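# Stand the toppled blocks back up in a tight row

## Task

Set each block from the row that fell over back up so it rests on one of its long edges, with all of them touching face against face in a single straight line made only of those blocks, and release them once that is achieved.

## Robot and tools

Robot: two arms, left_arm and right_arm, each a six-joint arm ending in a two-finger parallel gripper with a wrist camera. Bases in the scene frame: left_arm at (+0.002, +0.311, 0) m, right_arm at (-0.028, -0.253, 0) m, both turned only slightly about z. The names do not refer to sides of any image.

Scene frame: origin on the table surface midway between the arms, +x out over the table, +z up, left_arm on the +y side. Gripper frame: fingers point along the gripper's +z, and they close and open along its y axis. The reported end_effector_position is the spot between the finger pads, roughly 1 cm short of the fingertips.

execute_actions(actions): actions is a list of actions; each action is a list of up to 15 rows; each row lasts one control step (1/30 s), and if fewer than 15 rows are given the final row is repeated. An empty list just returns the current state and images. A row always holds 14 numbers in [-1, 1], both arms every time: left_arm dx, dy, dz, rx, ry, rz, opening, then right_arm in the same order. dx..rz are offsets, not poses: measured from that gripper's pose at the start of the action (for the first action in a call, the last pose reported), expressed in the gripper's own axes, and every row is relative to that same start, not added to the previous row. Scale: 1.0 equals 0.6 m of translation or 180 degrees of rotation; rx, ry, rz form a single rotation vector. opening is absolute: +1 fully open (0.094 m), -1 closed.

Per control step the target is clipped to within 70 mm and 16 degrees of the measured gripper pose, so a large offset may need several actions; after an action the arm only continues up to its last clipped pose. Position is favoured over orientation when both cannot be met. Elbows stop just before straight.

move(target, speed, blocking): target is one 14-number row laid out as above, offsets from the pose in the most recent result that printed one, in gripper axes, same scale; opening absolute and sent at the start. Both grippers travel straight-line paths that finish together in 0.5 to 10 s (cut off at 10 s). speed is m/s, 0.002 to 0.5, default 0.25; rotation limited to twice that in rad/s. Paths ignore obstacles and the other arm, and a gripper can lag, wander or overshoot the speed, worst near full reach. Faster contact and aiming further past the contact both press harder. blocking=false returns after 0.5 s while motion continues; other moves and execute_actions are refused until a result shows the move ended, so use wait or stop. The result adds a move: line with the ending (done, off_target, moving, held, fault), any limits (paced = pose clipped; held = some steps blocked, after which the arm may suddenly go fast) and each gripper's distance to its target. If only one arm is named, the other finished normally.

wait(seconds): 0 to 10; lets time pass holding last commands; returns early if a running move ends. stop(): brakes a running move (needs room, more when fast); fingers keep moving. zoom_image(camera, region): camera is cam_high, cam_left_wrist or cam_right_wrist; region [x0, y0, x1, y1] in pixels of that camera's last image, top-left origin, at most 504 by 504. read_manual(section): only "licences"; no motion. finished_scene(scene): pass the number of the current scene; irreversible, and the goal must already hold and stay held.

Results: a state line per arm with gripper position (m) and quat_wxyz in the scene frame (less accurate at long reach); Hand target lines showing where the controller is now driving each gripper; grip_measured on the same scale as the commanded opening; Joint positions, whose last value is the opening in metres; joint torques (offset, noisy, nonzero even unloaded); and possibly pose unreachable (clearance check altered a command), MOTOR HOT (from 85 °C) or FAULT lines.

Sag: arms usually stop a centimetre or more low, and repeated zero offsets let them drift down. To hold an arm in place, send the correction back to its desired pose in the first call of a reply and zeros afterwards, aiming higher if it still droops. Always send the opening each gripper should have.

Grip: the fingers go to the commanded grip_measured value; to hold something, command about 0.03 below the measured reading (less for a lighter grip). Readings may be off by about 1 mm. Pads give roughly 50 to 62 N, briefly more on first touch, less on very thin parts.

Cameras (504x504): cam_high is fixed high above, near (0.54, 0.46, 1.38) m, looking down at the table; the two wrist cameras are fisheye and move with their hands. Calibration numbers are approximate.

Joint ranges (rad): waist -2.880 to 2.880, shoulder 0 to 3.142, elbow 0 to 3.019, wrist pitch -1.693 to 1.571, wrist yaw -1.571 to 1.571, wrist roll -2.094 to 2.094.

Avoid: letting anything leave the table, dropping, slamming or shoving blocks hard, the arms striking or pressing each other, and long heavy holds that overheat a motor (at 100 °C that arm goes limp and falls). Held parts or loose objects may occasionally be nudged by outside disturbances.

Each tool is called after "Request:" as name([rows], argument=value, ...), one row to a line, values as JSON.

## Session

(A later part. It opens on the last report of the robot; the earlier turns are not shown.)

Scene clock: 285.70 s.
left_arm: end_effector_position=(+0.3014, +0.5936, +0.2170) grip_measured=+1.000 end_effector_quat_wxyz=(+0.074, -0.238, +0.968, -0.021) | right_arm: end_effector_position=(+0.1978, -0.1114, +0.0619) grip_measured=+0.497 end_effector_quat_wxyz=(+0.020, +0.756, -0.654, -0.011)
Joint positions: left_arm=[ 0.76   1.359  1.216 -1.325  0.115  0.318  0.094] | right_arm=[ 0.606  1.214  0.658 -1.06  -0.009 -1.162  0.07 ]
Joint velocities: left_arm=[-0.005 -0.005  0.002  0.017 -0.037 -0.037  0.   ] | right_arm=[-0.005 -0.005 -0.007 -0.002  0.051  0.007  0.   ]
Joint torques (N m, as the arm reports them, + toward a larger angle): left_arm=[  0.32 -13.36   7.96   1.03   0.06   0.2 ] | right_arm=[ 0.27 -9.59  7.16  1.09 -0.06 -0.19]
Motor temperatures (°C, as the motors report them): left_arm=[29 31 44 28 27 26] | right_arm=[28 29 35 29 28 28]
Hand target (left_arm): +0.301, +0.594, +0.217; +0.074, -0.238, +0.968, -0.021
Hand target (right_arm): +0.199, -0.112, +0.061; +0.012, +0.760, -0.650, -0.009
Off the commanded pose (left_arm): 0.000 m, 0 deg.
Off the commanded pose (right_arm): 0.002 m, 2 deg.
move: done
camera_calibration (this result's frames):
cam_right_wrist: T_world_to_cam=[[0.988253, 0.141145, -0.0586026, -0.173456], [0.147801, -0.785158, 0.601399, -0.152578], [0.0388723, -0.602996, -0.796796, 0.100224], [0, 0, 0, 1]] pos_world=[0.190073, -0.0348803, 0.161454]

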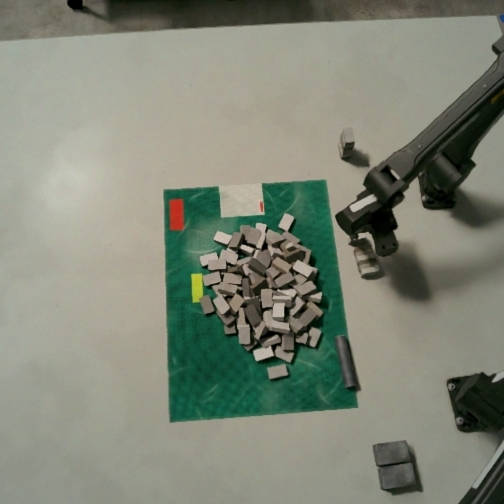

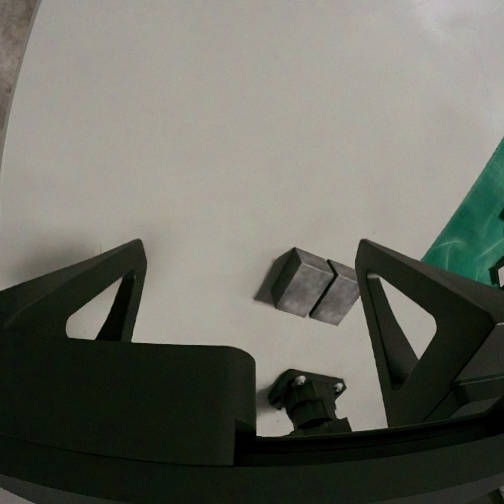

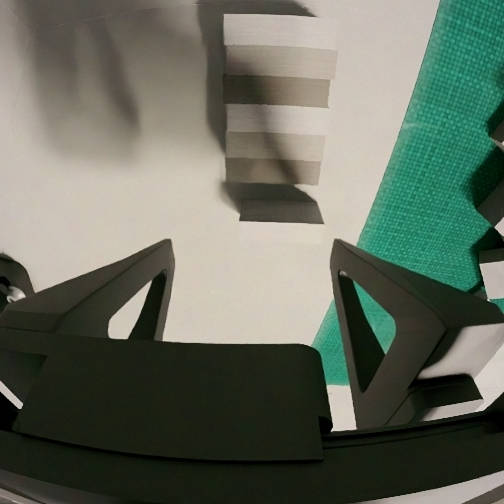

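Request:
move(target=[0,0,0,0,0,0,1,0.027,-0.012,0.063,0.014,0,0,0.5], speed=0.04)

Request:
execute_actions([
  [[0,0,0,0,0,0,1,0,0,0,0,0,0,-0.14]],
  [[0,0,0,0,0,0,1,0,0,0,0,0,0,-0.14]],
])

Request:
move(target=[0,0,0,0,0,0,1,-0.05,-0.02,-0.012,0,0,0,-0.14], speed=0.02)

Scene clock: 299.40 s.
left_arm: end_effector_position=(+0.3014, +0.5936, +0.2170) grip_measured=+1.000 end_effector_quat_wxyz=(+0.074, -0.238, +0.968, -0.021) | right_arm: end_effector_position=(+0.2066, -0.1228, +0.0301) grip_measured=+0.497 end_effector_quat_wxyz=(+0.001, +0.755, -0.655, +0.002)
Joint positions: left_arm=[ 0.76   1.359  1.216 -1.325  0.115  0.318  0.094] | right_arm=[ 0.561  1.252  0.587 -0.906  0.005 -1.202  0.07 ]
Joint velocities: left_arm=[ 0.015  0.015  0.012 -0.027  0.037  0.007  0.   ] | right_arm=[-0.005  0.015 -0.002 -0.002 -0.051 -0.022  0.001]
Joint torques (N m, as the arm reports them, + toward a larger angle): left_arm=[  0.1  -13.6    7.96   0.84   0.03   0.19] | right_arm=[ 0.73 -6.49  6.6   1.04  0.07 -0.22]
Motor temperatures (°C, as the motors report them): left_arm=[29 31 44 28 27 26] | right_arm=[28 28 35 29 28 28]
Hand target (left_arm): +0.301, +0.594, +0.217; +0.074, -0.238, +0.968, -0.021
Hand target (right_arm): +0.206, -0.126, +0.024; +0.004, +0.757, -0.654, +0.003
Off the commanded pose (left_arm): 0.000 m, 0 deg.
Off the commanded pose (right_arm): 0.007 m, 0 deg.
move: done
camera_calibration (this result's frames):
cam_right_wrist: T_world_to_cam=[[0.990454, 0.137348, -0.011717, -0.184746], [0.117033, -0.792951, 0.597939, -0.138174], [0.0728347, -0.593602, -0.801456, 0.0619076], [0, 0, 0, 1]] pos_world=[0.194644, -0.0474423, 0.130071]

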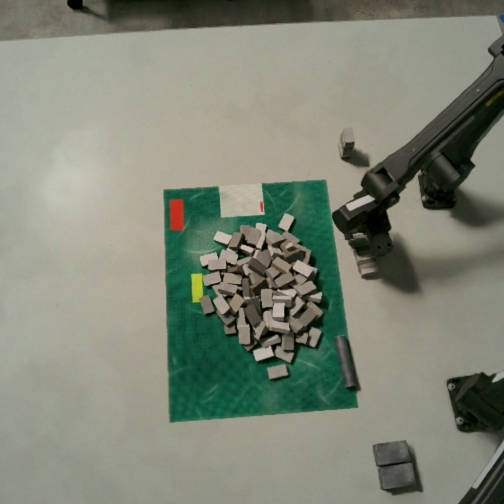

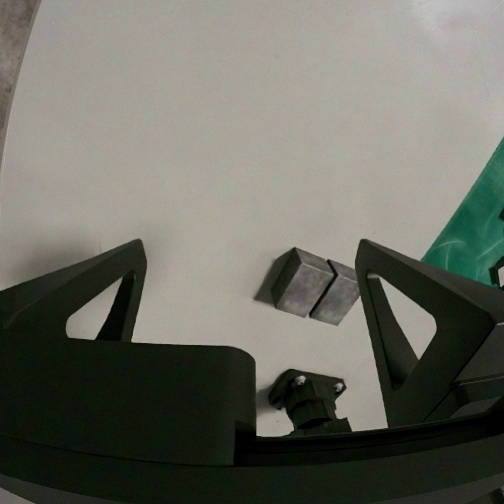

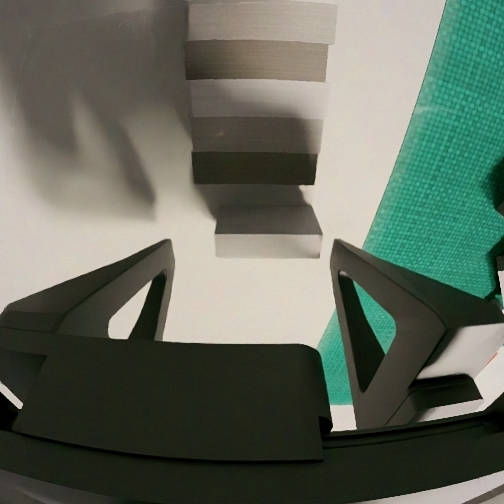

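Scene clock: 300.40 s.
left_arm: end_effector_position=(+0.3014, +0.5936, +0.2170) grip_measured=+1.000 end_effector_quat_wxyz=(+0.074, -0.238, +0.968, -0.021) | right_arm: end_effector_position=(+0.2067, -0.1228, +0.0301) grip_measured=-0.110 end_effector_quat_wxyz=(+0.001, +0.755, -0.655, +0.003)
Joint positions: left_arm=[ 0.76   1.359  1.216 -1.325  0.115  0.318  0.094] | right_arm=[ 0.561  1.252  0.587 -0.906  0.005 -1.202  0.042]
Joint velocities: left_arm=[-0.015 -0.015  0.002 -0.017 -0.051  0.007  0.   ] | right_arm=[ 0.005 -0.005  0.007  0.017  0.037 -0.051 -0.001]
Joint torques (N m, as the arm reports them, + toward a larger angle): left_arm=[  0.24 -13.96   7.87   0.95   0.04   0.18] | right_arm=[ 1.15 -8.21  7.73  0.42 -0.03 -0.15]
Motor temperatures (°C, as the motors report them): left_arm=[29 31 44 28 27 26] | right_arm=[28 28 35 29 28 28]
Hand target (left_arm): +0.301, +0.594, +0.217; +0.074, -0.238, +0.968, -0.021
Hand target (right_arm): +0.207, -0.123, +0.030; +0.001, +0.755, -0.655, +0.003
Off the commanded pose (left_arm): 0.000 m, 0 deg.
Off the commanded pose (right_arm): 0.000 m, 0 deg.
camera_calibration (this result's frames):
cam_right_wrist: T_world_to_cam=[[0.990462, 0.137342, -0.011084, -0.184902], [0.116611, -0.792665, 0.598402, -0.138137], [0.0733999, -0.593986, -0.80112, 0.0616826], [0, 0, 0, 1]] pos_world=[0.19472, -0.047463, 0.130027]

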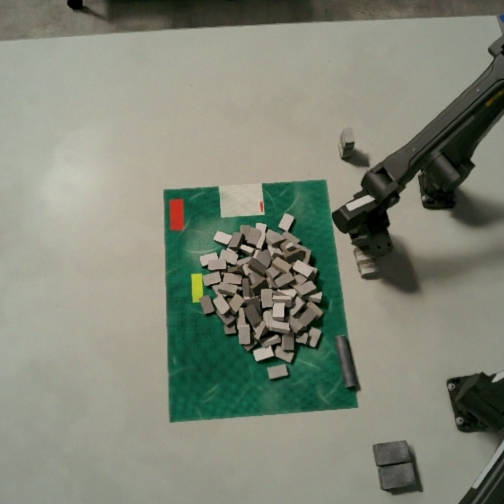

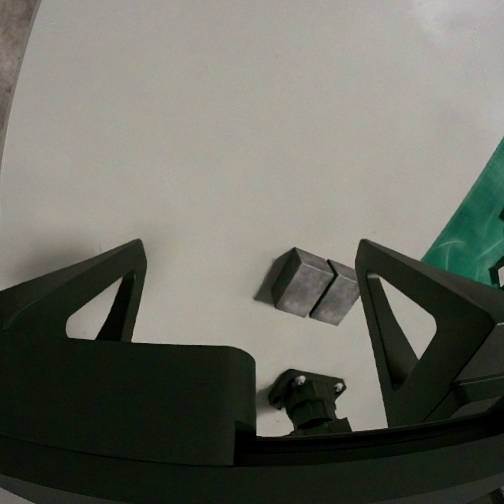

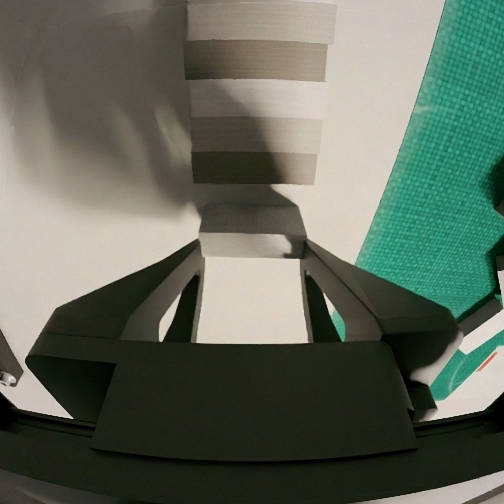

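Scene clock: 302.27 s.
left_arm: end_effector_position=(+0.3014, +0.5936, +0.2170) grip_measured=+1.000 end_effector_quat_wxyz=(+0.074, -0.238, +0.968, -0.021) | right_arm: end_effector_position=(+0.2010, -0.1043, +0.0303) grip_measured=-0.110 end_effector_quat_wxyz=(+0.009, +0.756, -0.655, +0.002)
Joint positions: left_arm=[ 0.76   1.359  1.216 -1.325  0.115  0.318  0.094] | right_arm=[ 0.633  1.277  0.609 -0.919  0.01  -1.13   0.042]
Joint velocities: left_arm=[-0.024 -0.015 -0.017 -0.002 -0.022  0.007  0.   ] | right_arm=[ 0.005 -0.005 -0.007 -0.002 -0.066  0.007 -0.   ]
Joint torques (N m, as the arm reports them, + toward a larger angle): left_arm=[  0.16 -13.54   7.97   0.89   0.06   0.18] | right_arm=[ 2.29 -6.96 12.16  0.28 -0.1  -0.01]
Motor temperatures (°C, as the motors report them): left_arm=[29 32 44 28 27 26] | right_arm=[28 28 35 29 28 28]
Hand target (left_arm): +0.301, +0.594, +0.217; +0.074, -0.238, +0.968, -0.021
Hand target (right_arm): +0.214, -0.092, +0.038; +0.000, +0.755, -0.655, +0.003
Off the commanded pose (left_arm): 0.000 m, 0 deg.
Off the commanded pose (right_arm): 0.020 m, 1 deg.
move: off_target (right_arm)
camera_calibration (this result's frames):
cam_right_wrist: T_world_to_cam=[[0.990159, 0.137917, -0.0237511, -0.181277], [0.123918, -0.78516, 0.606768, -0.123871], [0.0650355, -0.60374, -0.794524, 0.0737544], [0, 0, 0, 1]] pos_world=[0.190046, -0.027729, 0.129455]

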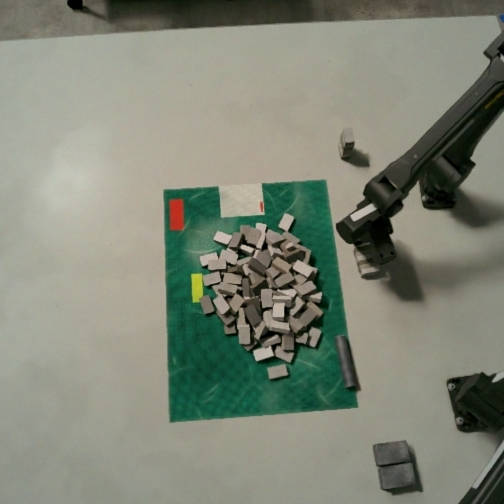

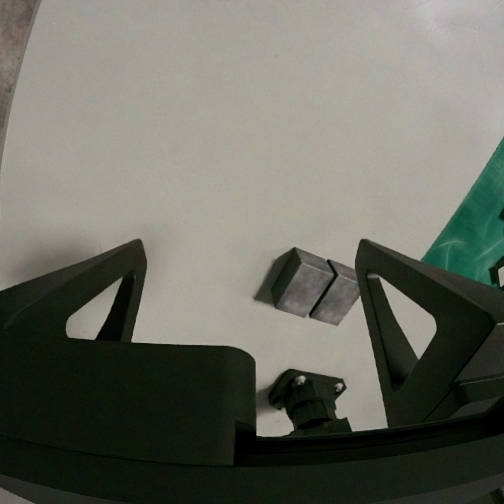

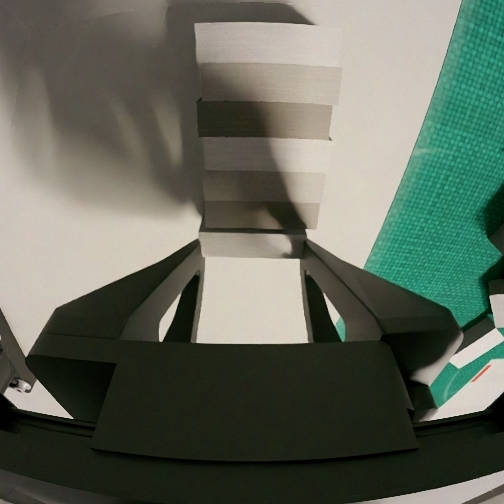

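Request:
move(target=[0,0,0,0,0,0,1,-0.023,-0.032,-0.013,0,0,0,-0.14], speed=0.02)

Request:
execute_actions([
  [[0,0,0,0,0,0,1,0,0,0,0,0,0,0.5]],
  [[0,0,0,0,0,0,1,0,0,0,0,0,0,0.5]],
])

Request:
move(target=[0,0,0,0,0,0,1,0,0,-0.12,0,0,0,0.5], speed=0.06)

Scene clock: 309.43 s.
left_arm: end_effector_position=(+0.3014, +0.5936, +0.2170) grip_measured=+1.000 end_effector_quat_wxyz=(+0.074, -0.238, +0.968, -0.021) | right_arm: end_effector_position=(+0.2017, -0.1030, +0.0310) grip_measured=-0.110 end_effector_quat_wxyz=(+0.021, +0.755, -0.656, -0.000)
Joint positions: left_arm=[ 0.76   1.359  1.216 -1.325  0.115  0.318  0.094] | right_arm=[ 0.637  1.296  0.628 -0.943  0.011 -1.125  0.042]
Joint velocities: left_arm=[-0.005 -0.005  0.012  0.002  0.095 -0.037  0.   ] | right_arm=[-0.005 -0.005 -0.017 -0.017  0.022  0.037 -0.   ]
Joint torques (N m, as the arm reports them, + toward a larger angle): left_arm=[ -0.03 -13.57   7.94   1.01   0.06   0.17] | right_arm=[ 1.59 -6.42 12.33  0.32 -0.07  0.01]
Motor temperatures (°C, as the motors report them): left_arm=[29 32 45 28 27 26] | right_arm=[28 28 37 29 28 28]
Hand target (left_arm): +0.301, +0.594, +0.217; +0.074, -0.238, +0.968, -0.021
Hand target (right_arm): +0.217, -0.088, +0.038; +0.008, +0.756, -0.655, +0.003
Off the commanded pose (left_arm): 0.000 m, 0 deg.
Off the commanded pose (right_arm): 0.023 m, 1 deg.
move: off_target (right_arm)
camera_calibration (this result's frames):
cam_right_wrist: T_world_to_cam=[[0.989799, 0.135186, -0.0449693, -0.181663], [0.134017, -0.776377, 0.615855, -0.124829], [0.048342, -0.6156, -0.786575, 0.0769641], [0, 0, 0, 1]] pos_world=[0.192818, -0.024977, 0.129245]

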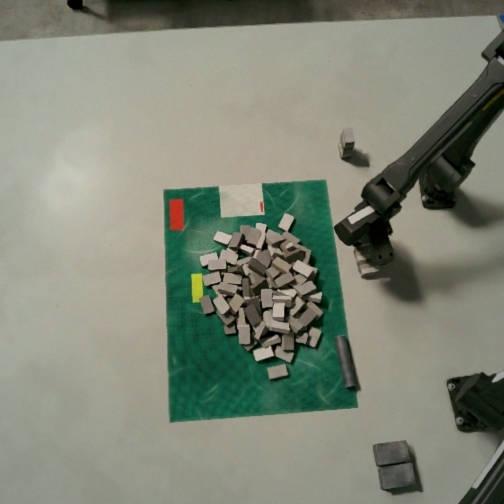

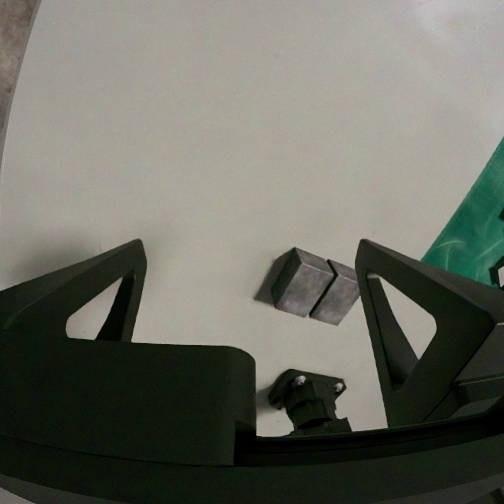

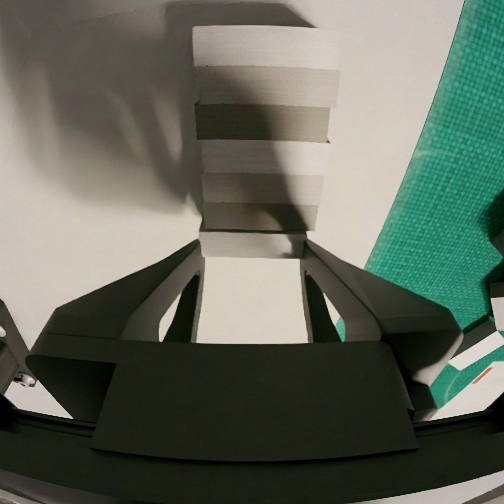

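Scene clock: 310.43 s.
left_arm: end_effector_position=(+0.3014, +0.5936, +0.2170) grip_measured=+1.000 end_effector_quat_wxyz=(+0.074, -0.238, +0.968, -0.021) | right_arm: end_effector_position=(+0.2016, -0.1031, +0.0310) grip_measured=+0.497 end_effector_quat_wxyz=(+0.021, +0.755, -0.656, -0.000)
Joint positions: left_arm=[ 0.76   1.359  1.216 -1.325  0.115  0.318  0.094] | right_arm=[ 0.637  1.296  0.628 -0.943  0.011 -1.125  0.07 ]
Joint velocities: left_arm=[-0.024 -0.015 -0.012 -0.002  0.007 -0.022  0.   ] | right_arm=[-0.015 -0.005 -0.007 -0.012 -0.051  0.037 -0.   ]
Joint torques (N m, as the arm reports them, + toward a larger angle): left_arm=[  0.24 -13.77   8.02   0.84   0.02   0.19] | right_arm=[ 0.84 -8.76  7.61  0.26 -0.03 -0.15]
Motor temperatures (°C, as the motors report them): left_arm=[29 32 45 28 27 26] | right_arm=[28 28 37 29 28 28]
Hand target (left_arm): +0.301, +0.594, +0.217; +0.074, -0.238, +0.968, -0.021
Hand target (right_arm): +0.202, -0.103, +0.031; +0.021, +0.755, -0.656, -0.000
Off the commanded pose (left_arm): 0.000 m, 0 deg.
Off the commanded pose (right_arm): 0.000 m, 0 deg.
camera_calibration (this result's frames):
cam_right_wrist: T_world_to_cam=[[0.989785, 0.135177, -0.0453124, -0.181566], [0.134213, -0.776247, 0.615976, -0.124891], [0.048092, -0.615766, -0.78646, 0.0769687], [0, 0, 0, 1]] pos_world=[0.192771, -0.0250081, 0.129236]

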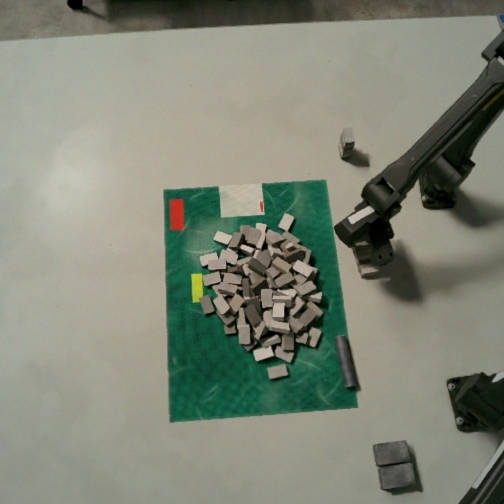

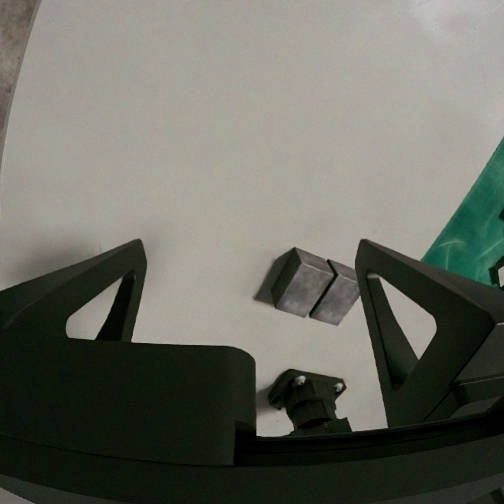

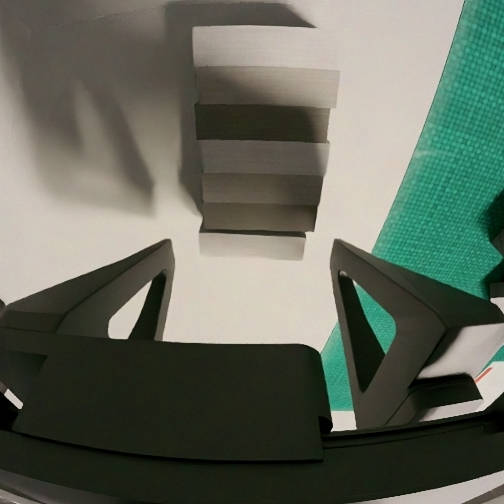

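Scene clock: 311.97 s.
left_arm: end_effector_position=(+0.3014, +0.5936, +0.2170) grip_measured=+1.000 end_effector_quat_wxyz=(+0.074, -0.238, +0.968, -0.021) | right_arm: end_effector_position=(+0.1893, -0.1113, +0.0856) grip_measured=+0.497 end_effector_quat_wxyz=(+0.039, +0.754, -0.655, -0.005)
Joint positions: left_arm=[ 0.76   1.359  1.216 -1.325  0.115  0.318  0.094] | right_arm=[ 0.637  1.178  0.7   -1.171  0.011 -1.125  0.07 ]
Joint velocities: left_arm=[-0.015  0.015  0.012 -0.022 -0.081 -0.022  0.   ] | right_arm=[-0.015 -0.005 -0.002  0.002 -0.037  0.007  0.001]
Joint torques (N m, as the arm reports them, + toward a larger angle): left_arm=[ -0.01 -13.58   7.99   0.96   0.04   0.17] | right_arm=[ 1.71 -8.93 13.09 -0.43 -0.01 -0.14]
Motor temperatures (°C, as the motors report them): left_arm=[29 32 45 28 27 26] | right_arm=[28 28 37 29 28 28]
Hand target (left_arm): +0.301, +0.594, +0.217; +0.074, -0.238, +0.968, -0.021
Hand target (right_arm): +0.203, -0.102, +0.103; +0.021, +0.755, -0.656, +0.000
Off the commanded pose (left_arm): 0.000 m, 0 deg.
Off the commanded pose (right_arm): 0.025 m, 2 deg.
move: off_target (right_arm)
camera_calibration (this result's frames):
cam_right_wrist: T_world_to_cam=[[0.9878, 0.133859, -0.0795817, -0.162665], [0.153978, -0.763128, 0.627635, -0.166437], [0.0232836, -0.632232, -0.774429, 0.11725], [0, 0, 0, 1]] pos_world=[0.183578, -0.0311097, 0.182318]

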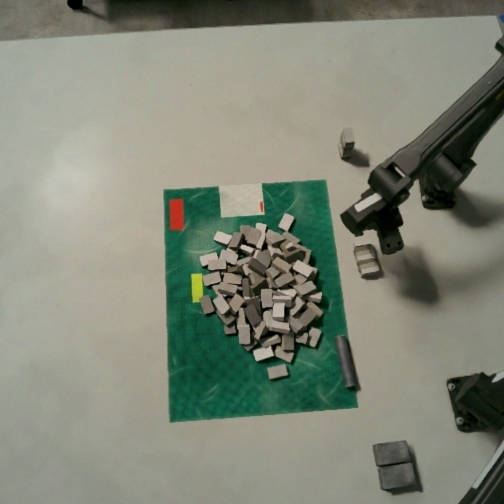

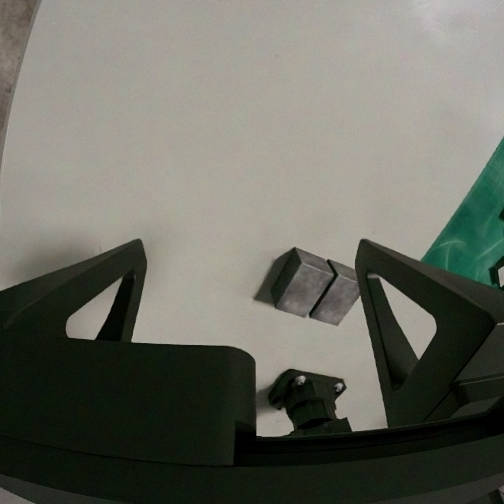

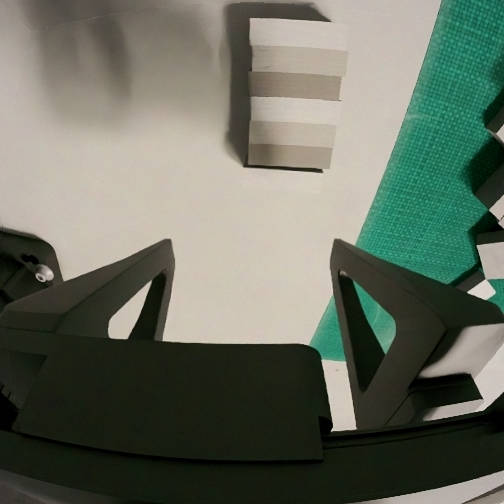

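Request:
move(target=[0,0,0,0,0,0,1,0.055,-0.03,0.122,0.02,-0.25,0,-0.5], speed=0.08)

Request:
move(target=[0,0,0,0,0,0,1,-0.028,0,0.028,0,0,0,-0.5], speed=0.02)

Scene clock: 326.83 s.
left_arm: end_effector_position=(+0.3014, +0.5936, +0.2170) grip_measured=+1.000 end_effector_quat_wxyz=(+0.074, -0.238, +0.968, -0.021) | right_arm: end_effector_position=(+0.2098, -0.1425, +0.0147) grip_measured=-0.497 end_effector_quat_wxyz=(-0.231, +0.692, -0.623, -0.283)
Joint positions: left_arm=[ 0.76   1.359  1.216 -1.325  0.115  0.318  0.094] | right_arm=[ 0.032  1.422  0.513 -0.82  -0.734 -1.756  0.024]
Joint velocities: left_arm=[-0.005 -0.015 -0.022  0.017  0.022 -0.081  0.   ] | right_arm=[-0.005 -0.005 -0.012  0.007 -0.066  0.066 -0.001]
Joint torques (N m, as the arm reports them, + toward a larger angle): left_arm=[ -0.4  -13.82   8.02   0.92   0.05   0.18] | right_arm=[ 0.86 -7.61  4.63  0.82 -0.56 -0.17]
Motor temperatures (°C, as the motors report them): left_arm=[29 32 45 28 27 26] | right_arm=[28 28 38 29 28 28]
Hand target (left_arm): +0.301, +0.594, +0.217; +0.074, -0.238, +0.968, -0.021
Hand target (right_arm): +0.208, -0.144, +0.010; -0.234, +0.693, -0.620, -0.283
Off the commanded pose (left_arm): 0.000 m, 0 deg.
Off the commanded pose (right_arm): 0.004 m, 1 deg.
move: done
camera_calibration (this result's frames):
cam_right_wrist: T_world_to_cam=[[0.991162, 0.124688, -0.0452955, -0.186898], [0.119069, -0.986699, -0.110671, -0.162594], [-0.0584924, 0.104299, -0.992824, 0.167438], [0, 0, 0, 1]] pos_world=[0.2144, -0.154591, 0.139777]

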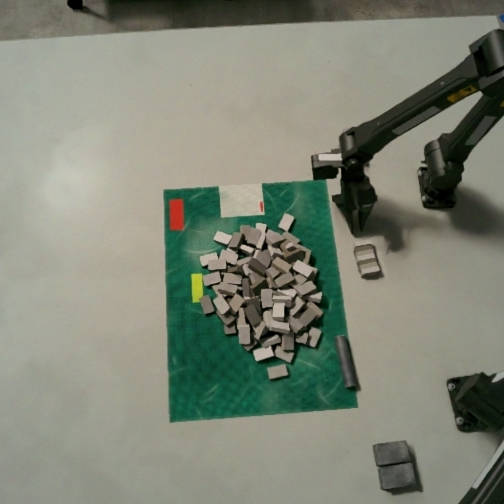

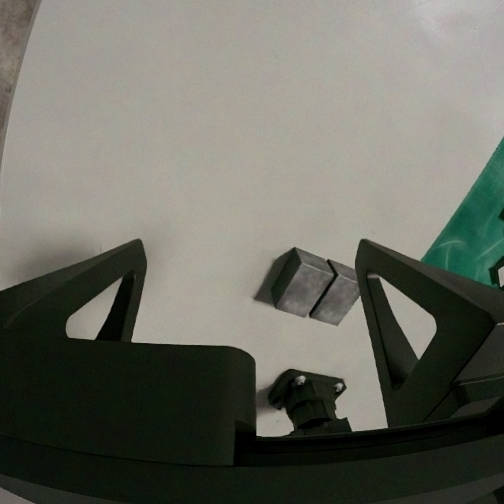

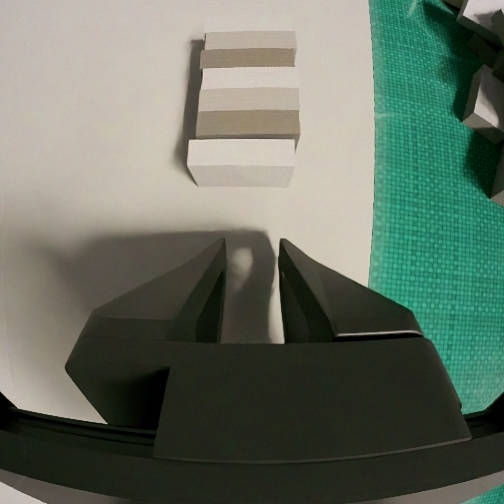

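Scene clock: 328.23 s.
left_arm: end_effector_position=(+0.3014, +0.5936, +0.2170) grip_measured=+1.000 end_effector_quat_wxyz=(+0.074, -0.238, +0.968, -0.021) | right_arm: end_effector_position=(+0.2092, -0.1209, +0.0138) grip_measured=-0.497 end_effector_quat_wxyz=(-0.228, +0.693, -0.623, -0.284)
Joint positions: left_arm=[ 0.76   1.359  1.216 -1.325  0.115  0.318  0.094] | right_arm=[ 0.118  1.411  0.502 -0.75  -0.741 -1.644  0.024]
Joint velocities: left_arm=[-0.024 -0.005 -0.002  0.027  0.051  0.007  0.   ] | right_arm=[ 0.005  0.005  0.012 -0.007  0.051  0.022 -0.   ]
Joint torques (N m, as the arm reports them, + toward a larger angle): left_arm=[  0.12 -13.84   7.9    0.94   0.04   0.22] | right_arm=[  2.43 -10.15   4.66   1.15  -0.56  -0.03]
Motor temperatures (°C, as the motors report them): left_arm=[29 32 45 28 27 26] | right_arm=[28 28 38 29 28 28]
Hand target (left_arm): +0.301, +0.594, +0.217; +0.074, -0.238, +0.968, -0.021
Hand target (right_arm): +0.207, -0.119, +0.014; -0.231, +0.692, -0.623, -0.282
Off the commanded pose (left_arm): 0.000 m, 0 deg.
Off the commanded pose (right_arm): 0.003 m, 0 deg.
move: done
camera_calibration (this result's frames):
cam_right_wrist: T_world_to_cam=[[0.990537, 0.127415, -0.0510096, -0.188452], [0.12137, -0.986729, -0.107863, -0.141901], [-0.064076, 0.100651, -0.992856, 0.165037], [0, 0, 0, 1]] pos_world=[0.214466, -0.132618, 0.13894]

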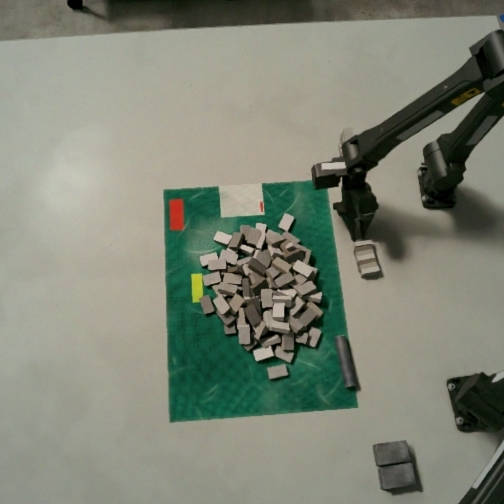

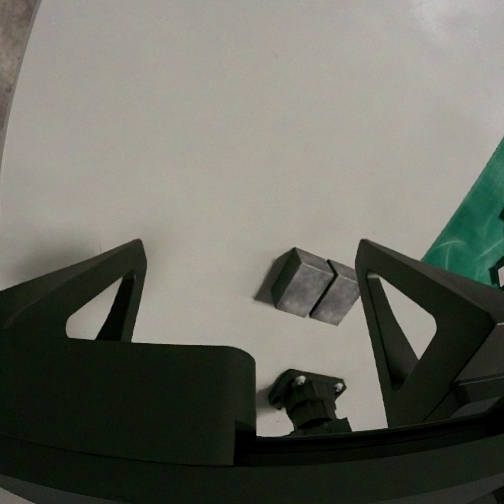

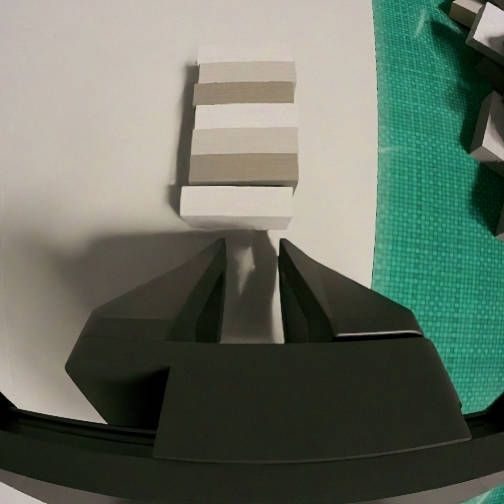

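Request:
move(target=[0,0,0,0,0,0,1,-0.015,0.008,0.014,0,0,0,-0.5], speed=0.015)

Request:
move(target=[0,0,0,0,0,0,1,0,0,-0.08,0,0,0,-0.5], speed=0.06)

Scene clock: 334.53 s.
left_arm: end_effector_position=(+0.3014, +0.5936, +0.2170) grip_measured=+1.000 end_effector_quat_wxyz=(+0.074, -0.238, +0.968, -0.021) | right_arm: end_effector_position=(+0.2058, -0.1125, +0.0139) grip_measured=-0.497 end_effector_quat_wxyz=(-0.225, +0.692, -0.624, -0.285)
Joint positions: left_arm=[ 0.76   1.359  1.216 -1.325  0.115  0.318  0.094] | right_arm=[ 0.153  1.399  0.492 -0.724 -0.741 -1.594  0.024]
Joint velocities: left_arm=[-0.005 -0.015 -0.002 -0.022 -0.007 -0.11   0.   ] | right_arm=[-0.005  0.005 -0.007 -0.012  0.066 -0.037 -0.   ]
Joint torques (N m, as the arm reports them, + toward a larger angle): left_arm=[ -0.21 -13.91   7.92   0.88   0.05   0.2 ] | right_arm=[ 1.94 -9.31  4.67  1.07 -0.54 -0.05]
Motor temperatures (°C, as the motors report them): left_arm=[29 32 45 28 27 26] | right_arm=[28 28 37 29 28 28]
Hand target (left_arm): +0.301, +0.594, +0.217; +0.074, -0.238, +0.968, -0.021
Hand target (right_arm): +0.203, -0.109, +0.014; -0.227, +0.693, -0.623, -0.284
Off the commanded pose (left_arm): 0.000 m, 0 deg.
Off the commanded pose (right_arm): 0.004 m, 0 deg.
move: done
camera_calibration (this result's frames):
cam_right_wrist: T_world_to_cam=[[0.990393, 0.125686, -0.0576521, -0.186176], [0.119184, -0.987308, -0.104967, -0.132817], [-0.0701132, 0.0970871, -0.992803, 0.164852], [0, 0, 0, 1]] pos_world=[0.211776, -0.123736, 0.138991]

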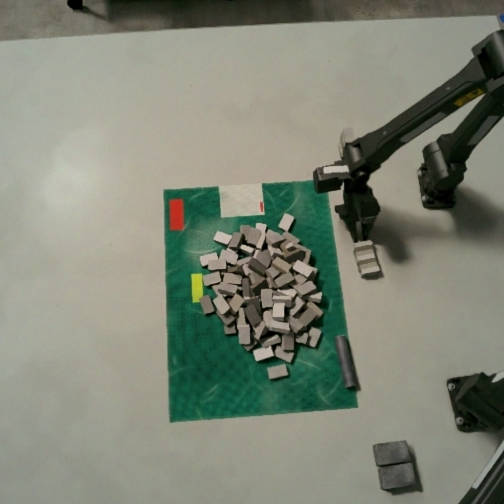

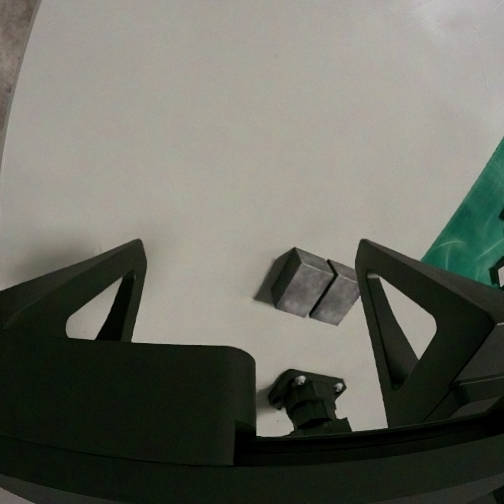

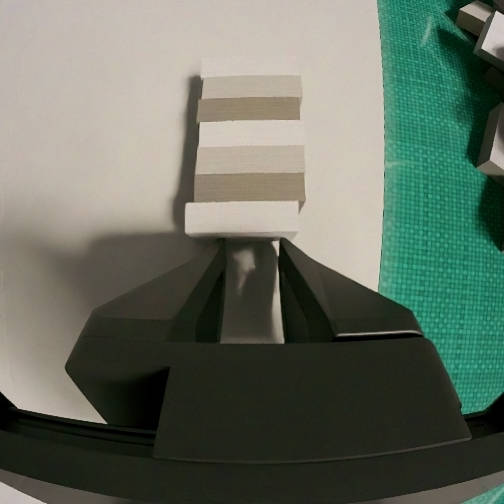

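Scene clock: 335.70 s.
left_arm: end_effector_position=(+0.3014, +0.5936, +0.2170) grip_measured=+1.000 end_effector_quat_wxyz=(+0.074, -0.238, +0.968, -0.021) | right_arm: end_effector_position=(+0.1945, -0.1426, +0.0391) grip_measured=-0.497 end_effector_quat_wxyz=(-0.214, +0.684, -0.629, -0.299)
Joint positions: left_arm=[ 0.76   1.359  1.216 -1.325  0.115  0.318  0.094] | right_arm=[ 0.032  1.337  0.522 -0.963 -0.73  -1.752  0.024]
Joint velocities: left_arm=[-0.005 -0.005 -0.017 -0.007  0.007 -0.066  0.   ] | right_arm=[ 0.005  0.005 -0.007 -0.022  0.022 -0.081  0.   ]
Joint torques (N m, as the arm reports them, + toward a larger angle): left_arm=[  0.05 -13.62   8.07   1.02   0.05   0.19] | right_arm=[ 0.56 -8.58  9.83 -0.72 -0.37 -0.17]
Motor temperatures (°C, as the motors report them): left_arm=[29 32 45 28 27 26] | right_arm=[28 28 37 29 28 28]
Hand target (left_arm): +0.301, +0.594, +0.217; +0.074, -0.238, +0.968, -0.021
Hand target (right_arm): +0.210, -0.145, +0.050; -0.225, +0.692, -0.624, -0.286
Off the commanded pose (left_arm): 0.000 m, 0 deg.
Off the commanded pose (right_arm): 0.020 m, 2 deg.
move: off_target (right_arm)
camera_calibration (this result's frames):
cam_right_wrist: T_world_to_cam=[[0.987759, 0.122754, -0.0962477, -0.168207], [0.111655, -0.987269, -0.113282, -0.156719], [-0.108928, 0.101149, -0.98889, 0.200003], [0, 0, 0, 1]] pos_world=[0.205432, -0.154306, 0.163837]

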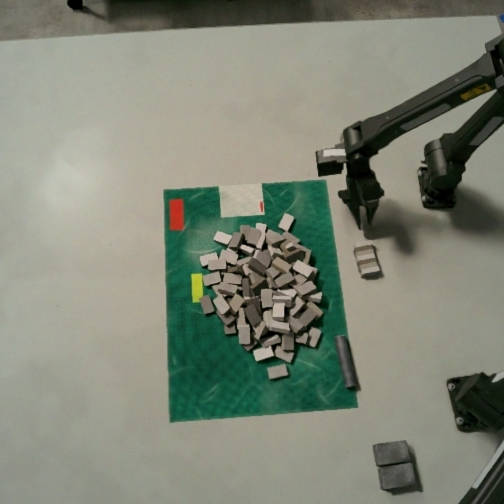

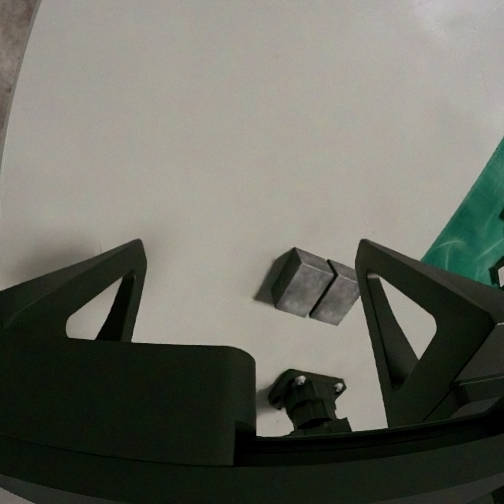

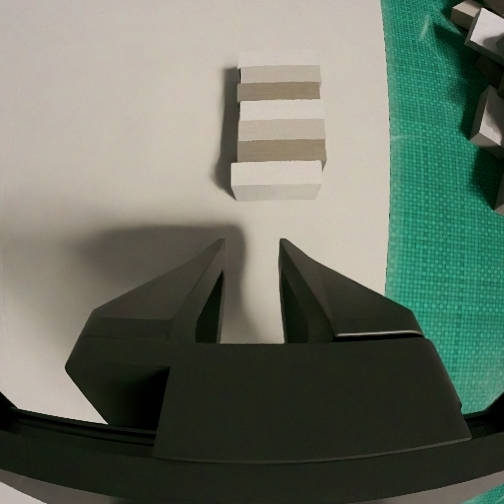

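Request:
finished_scene(scene=1)

The scene is finished: the task was done.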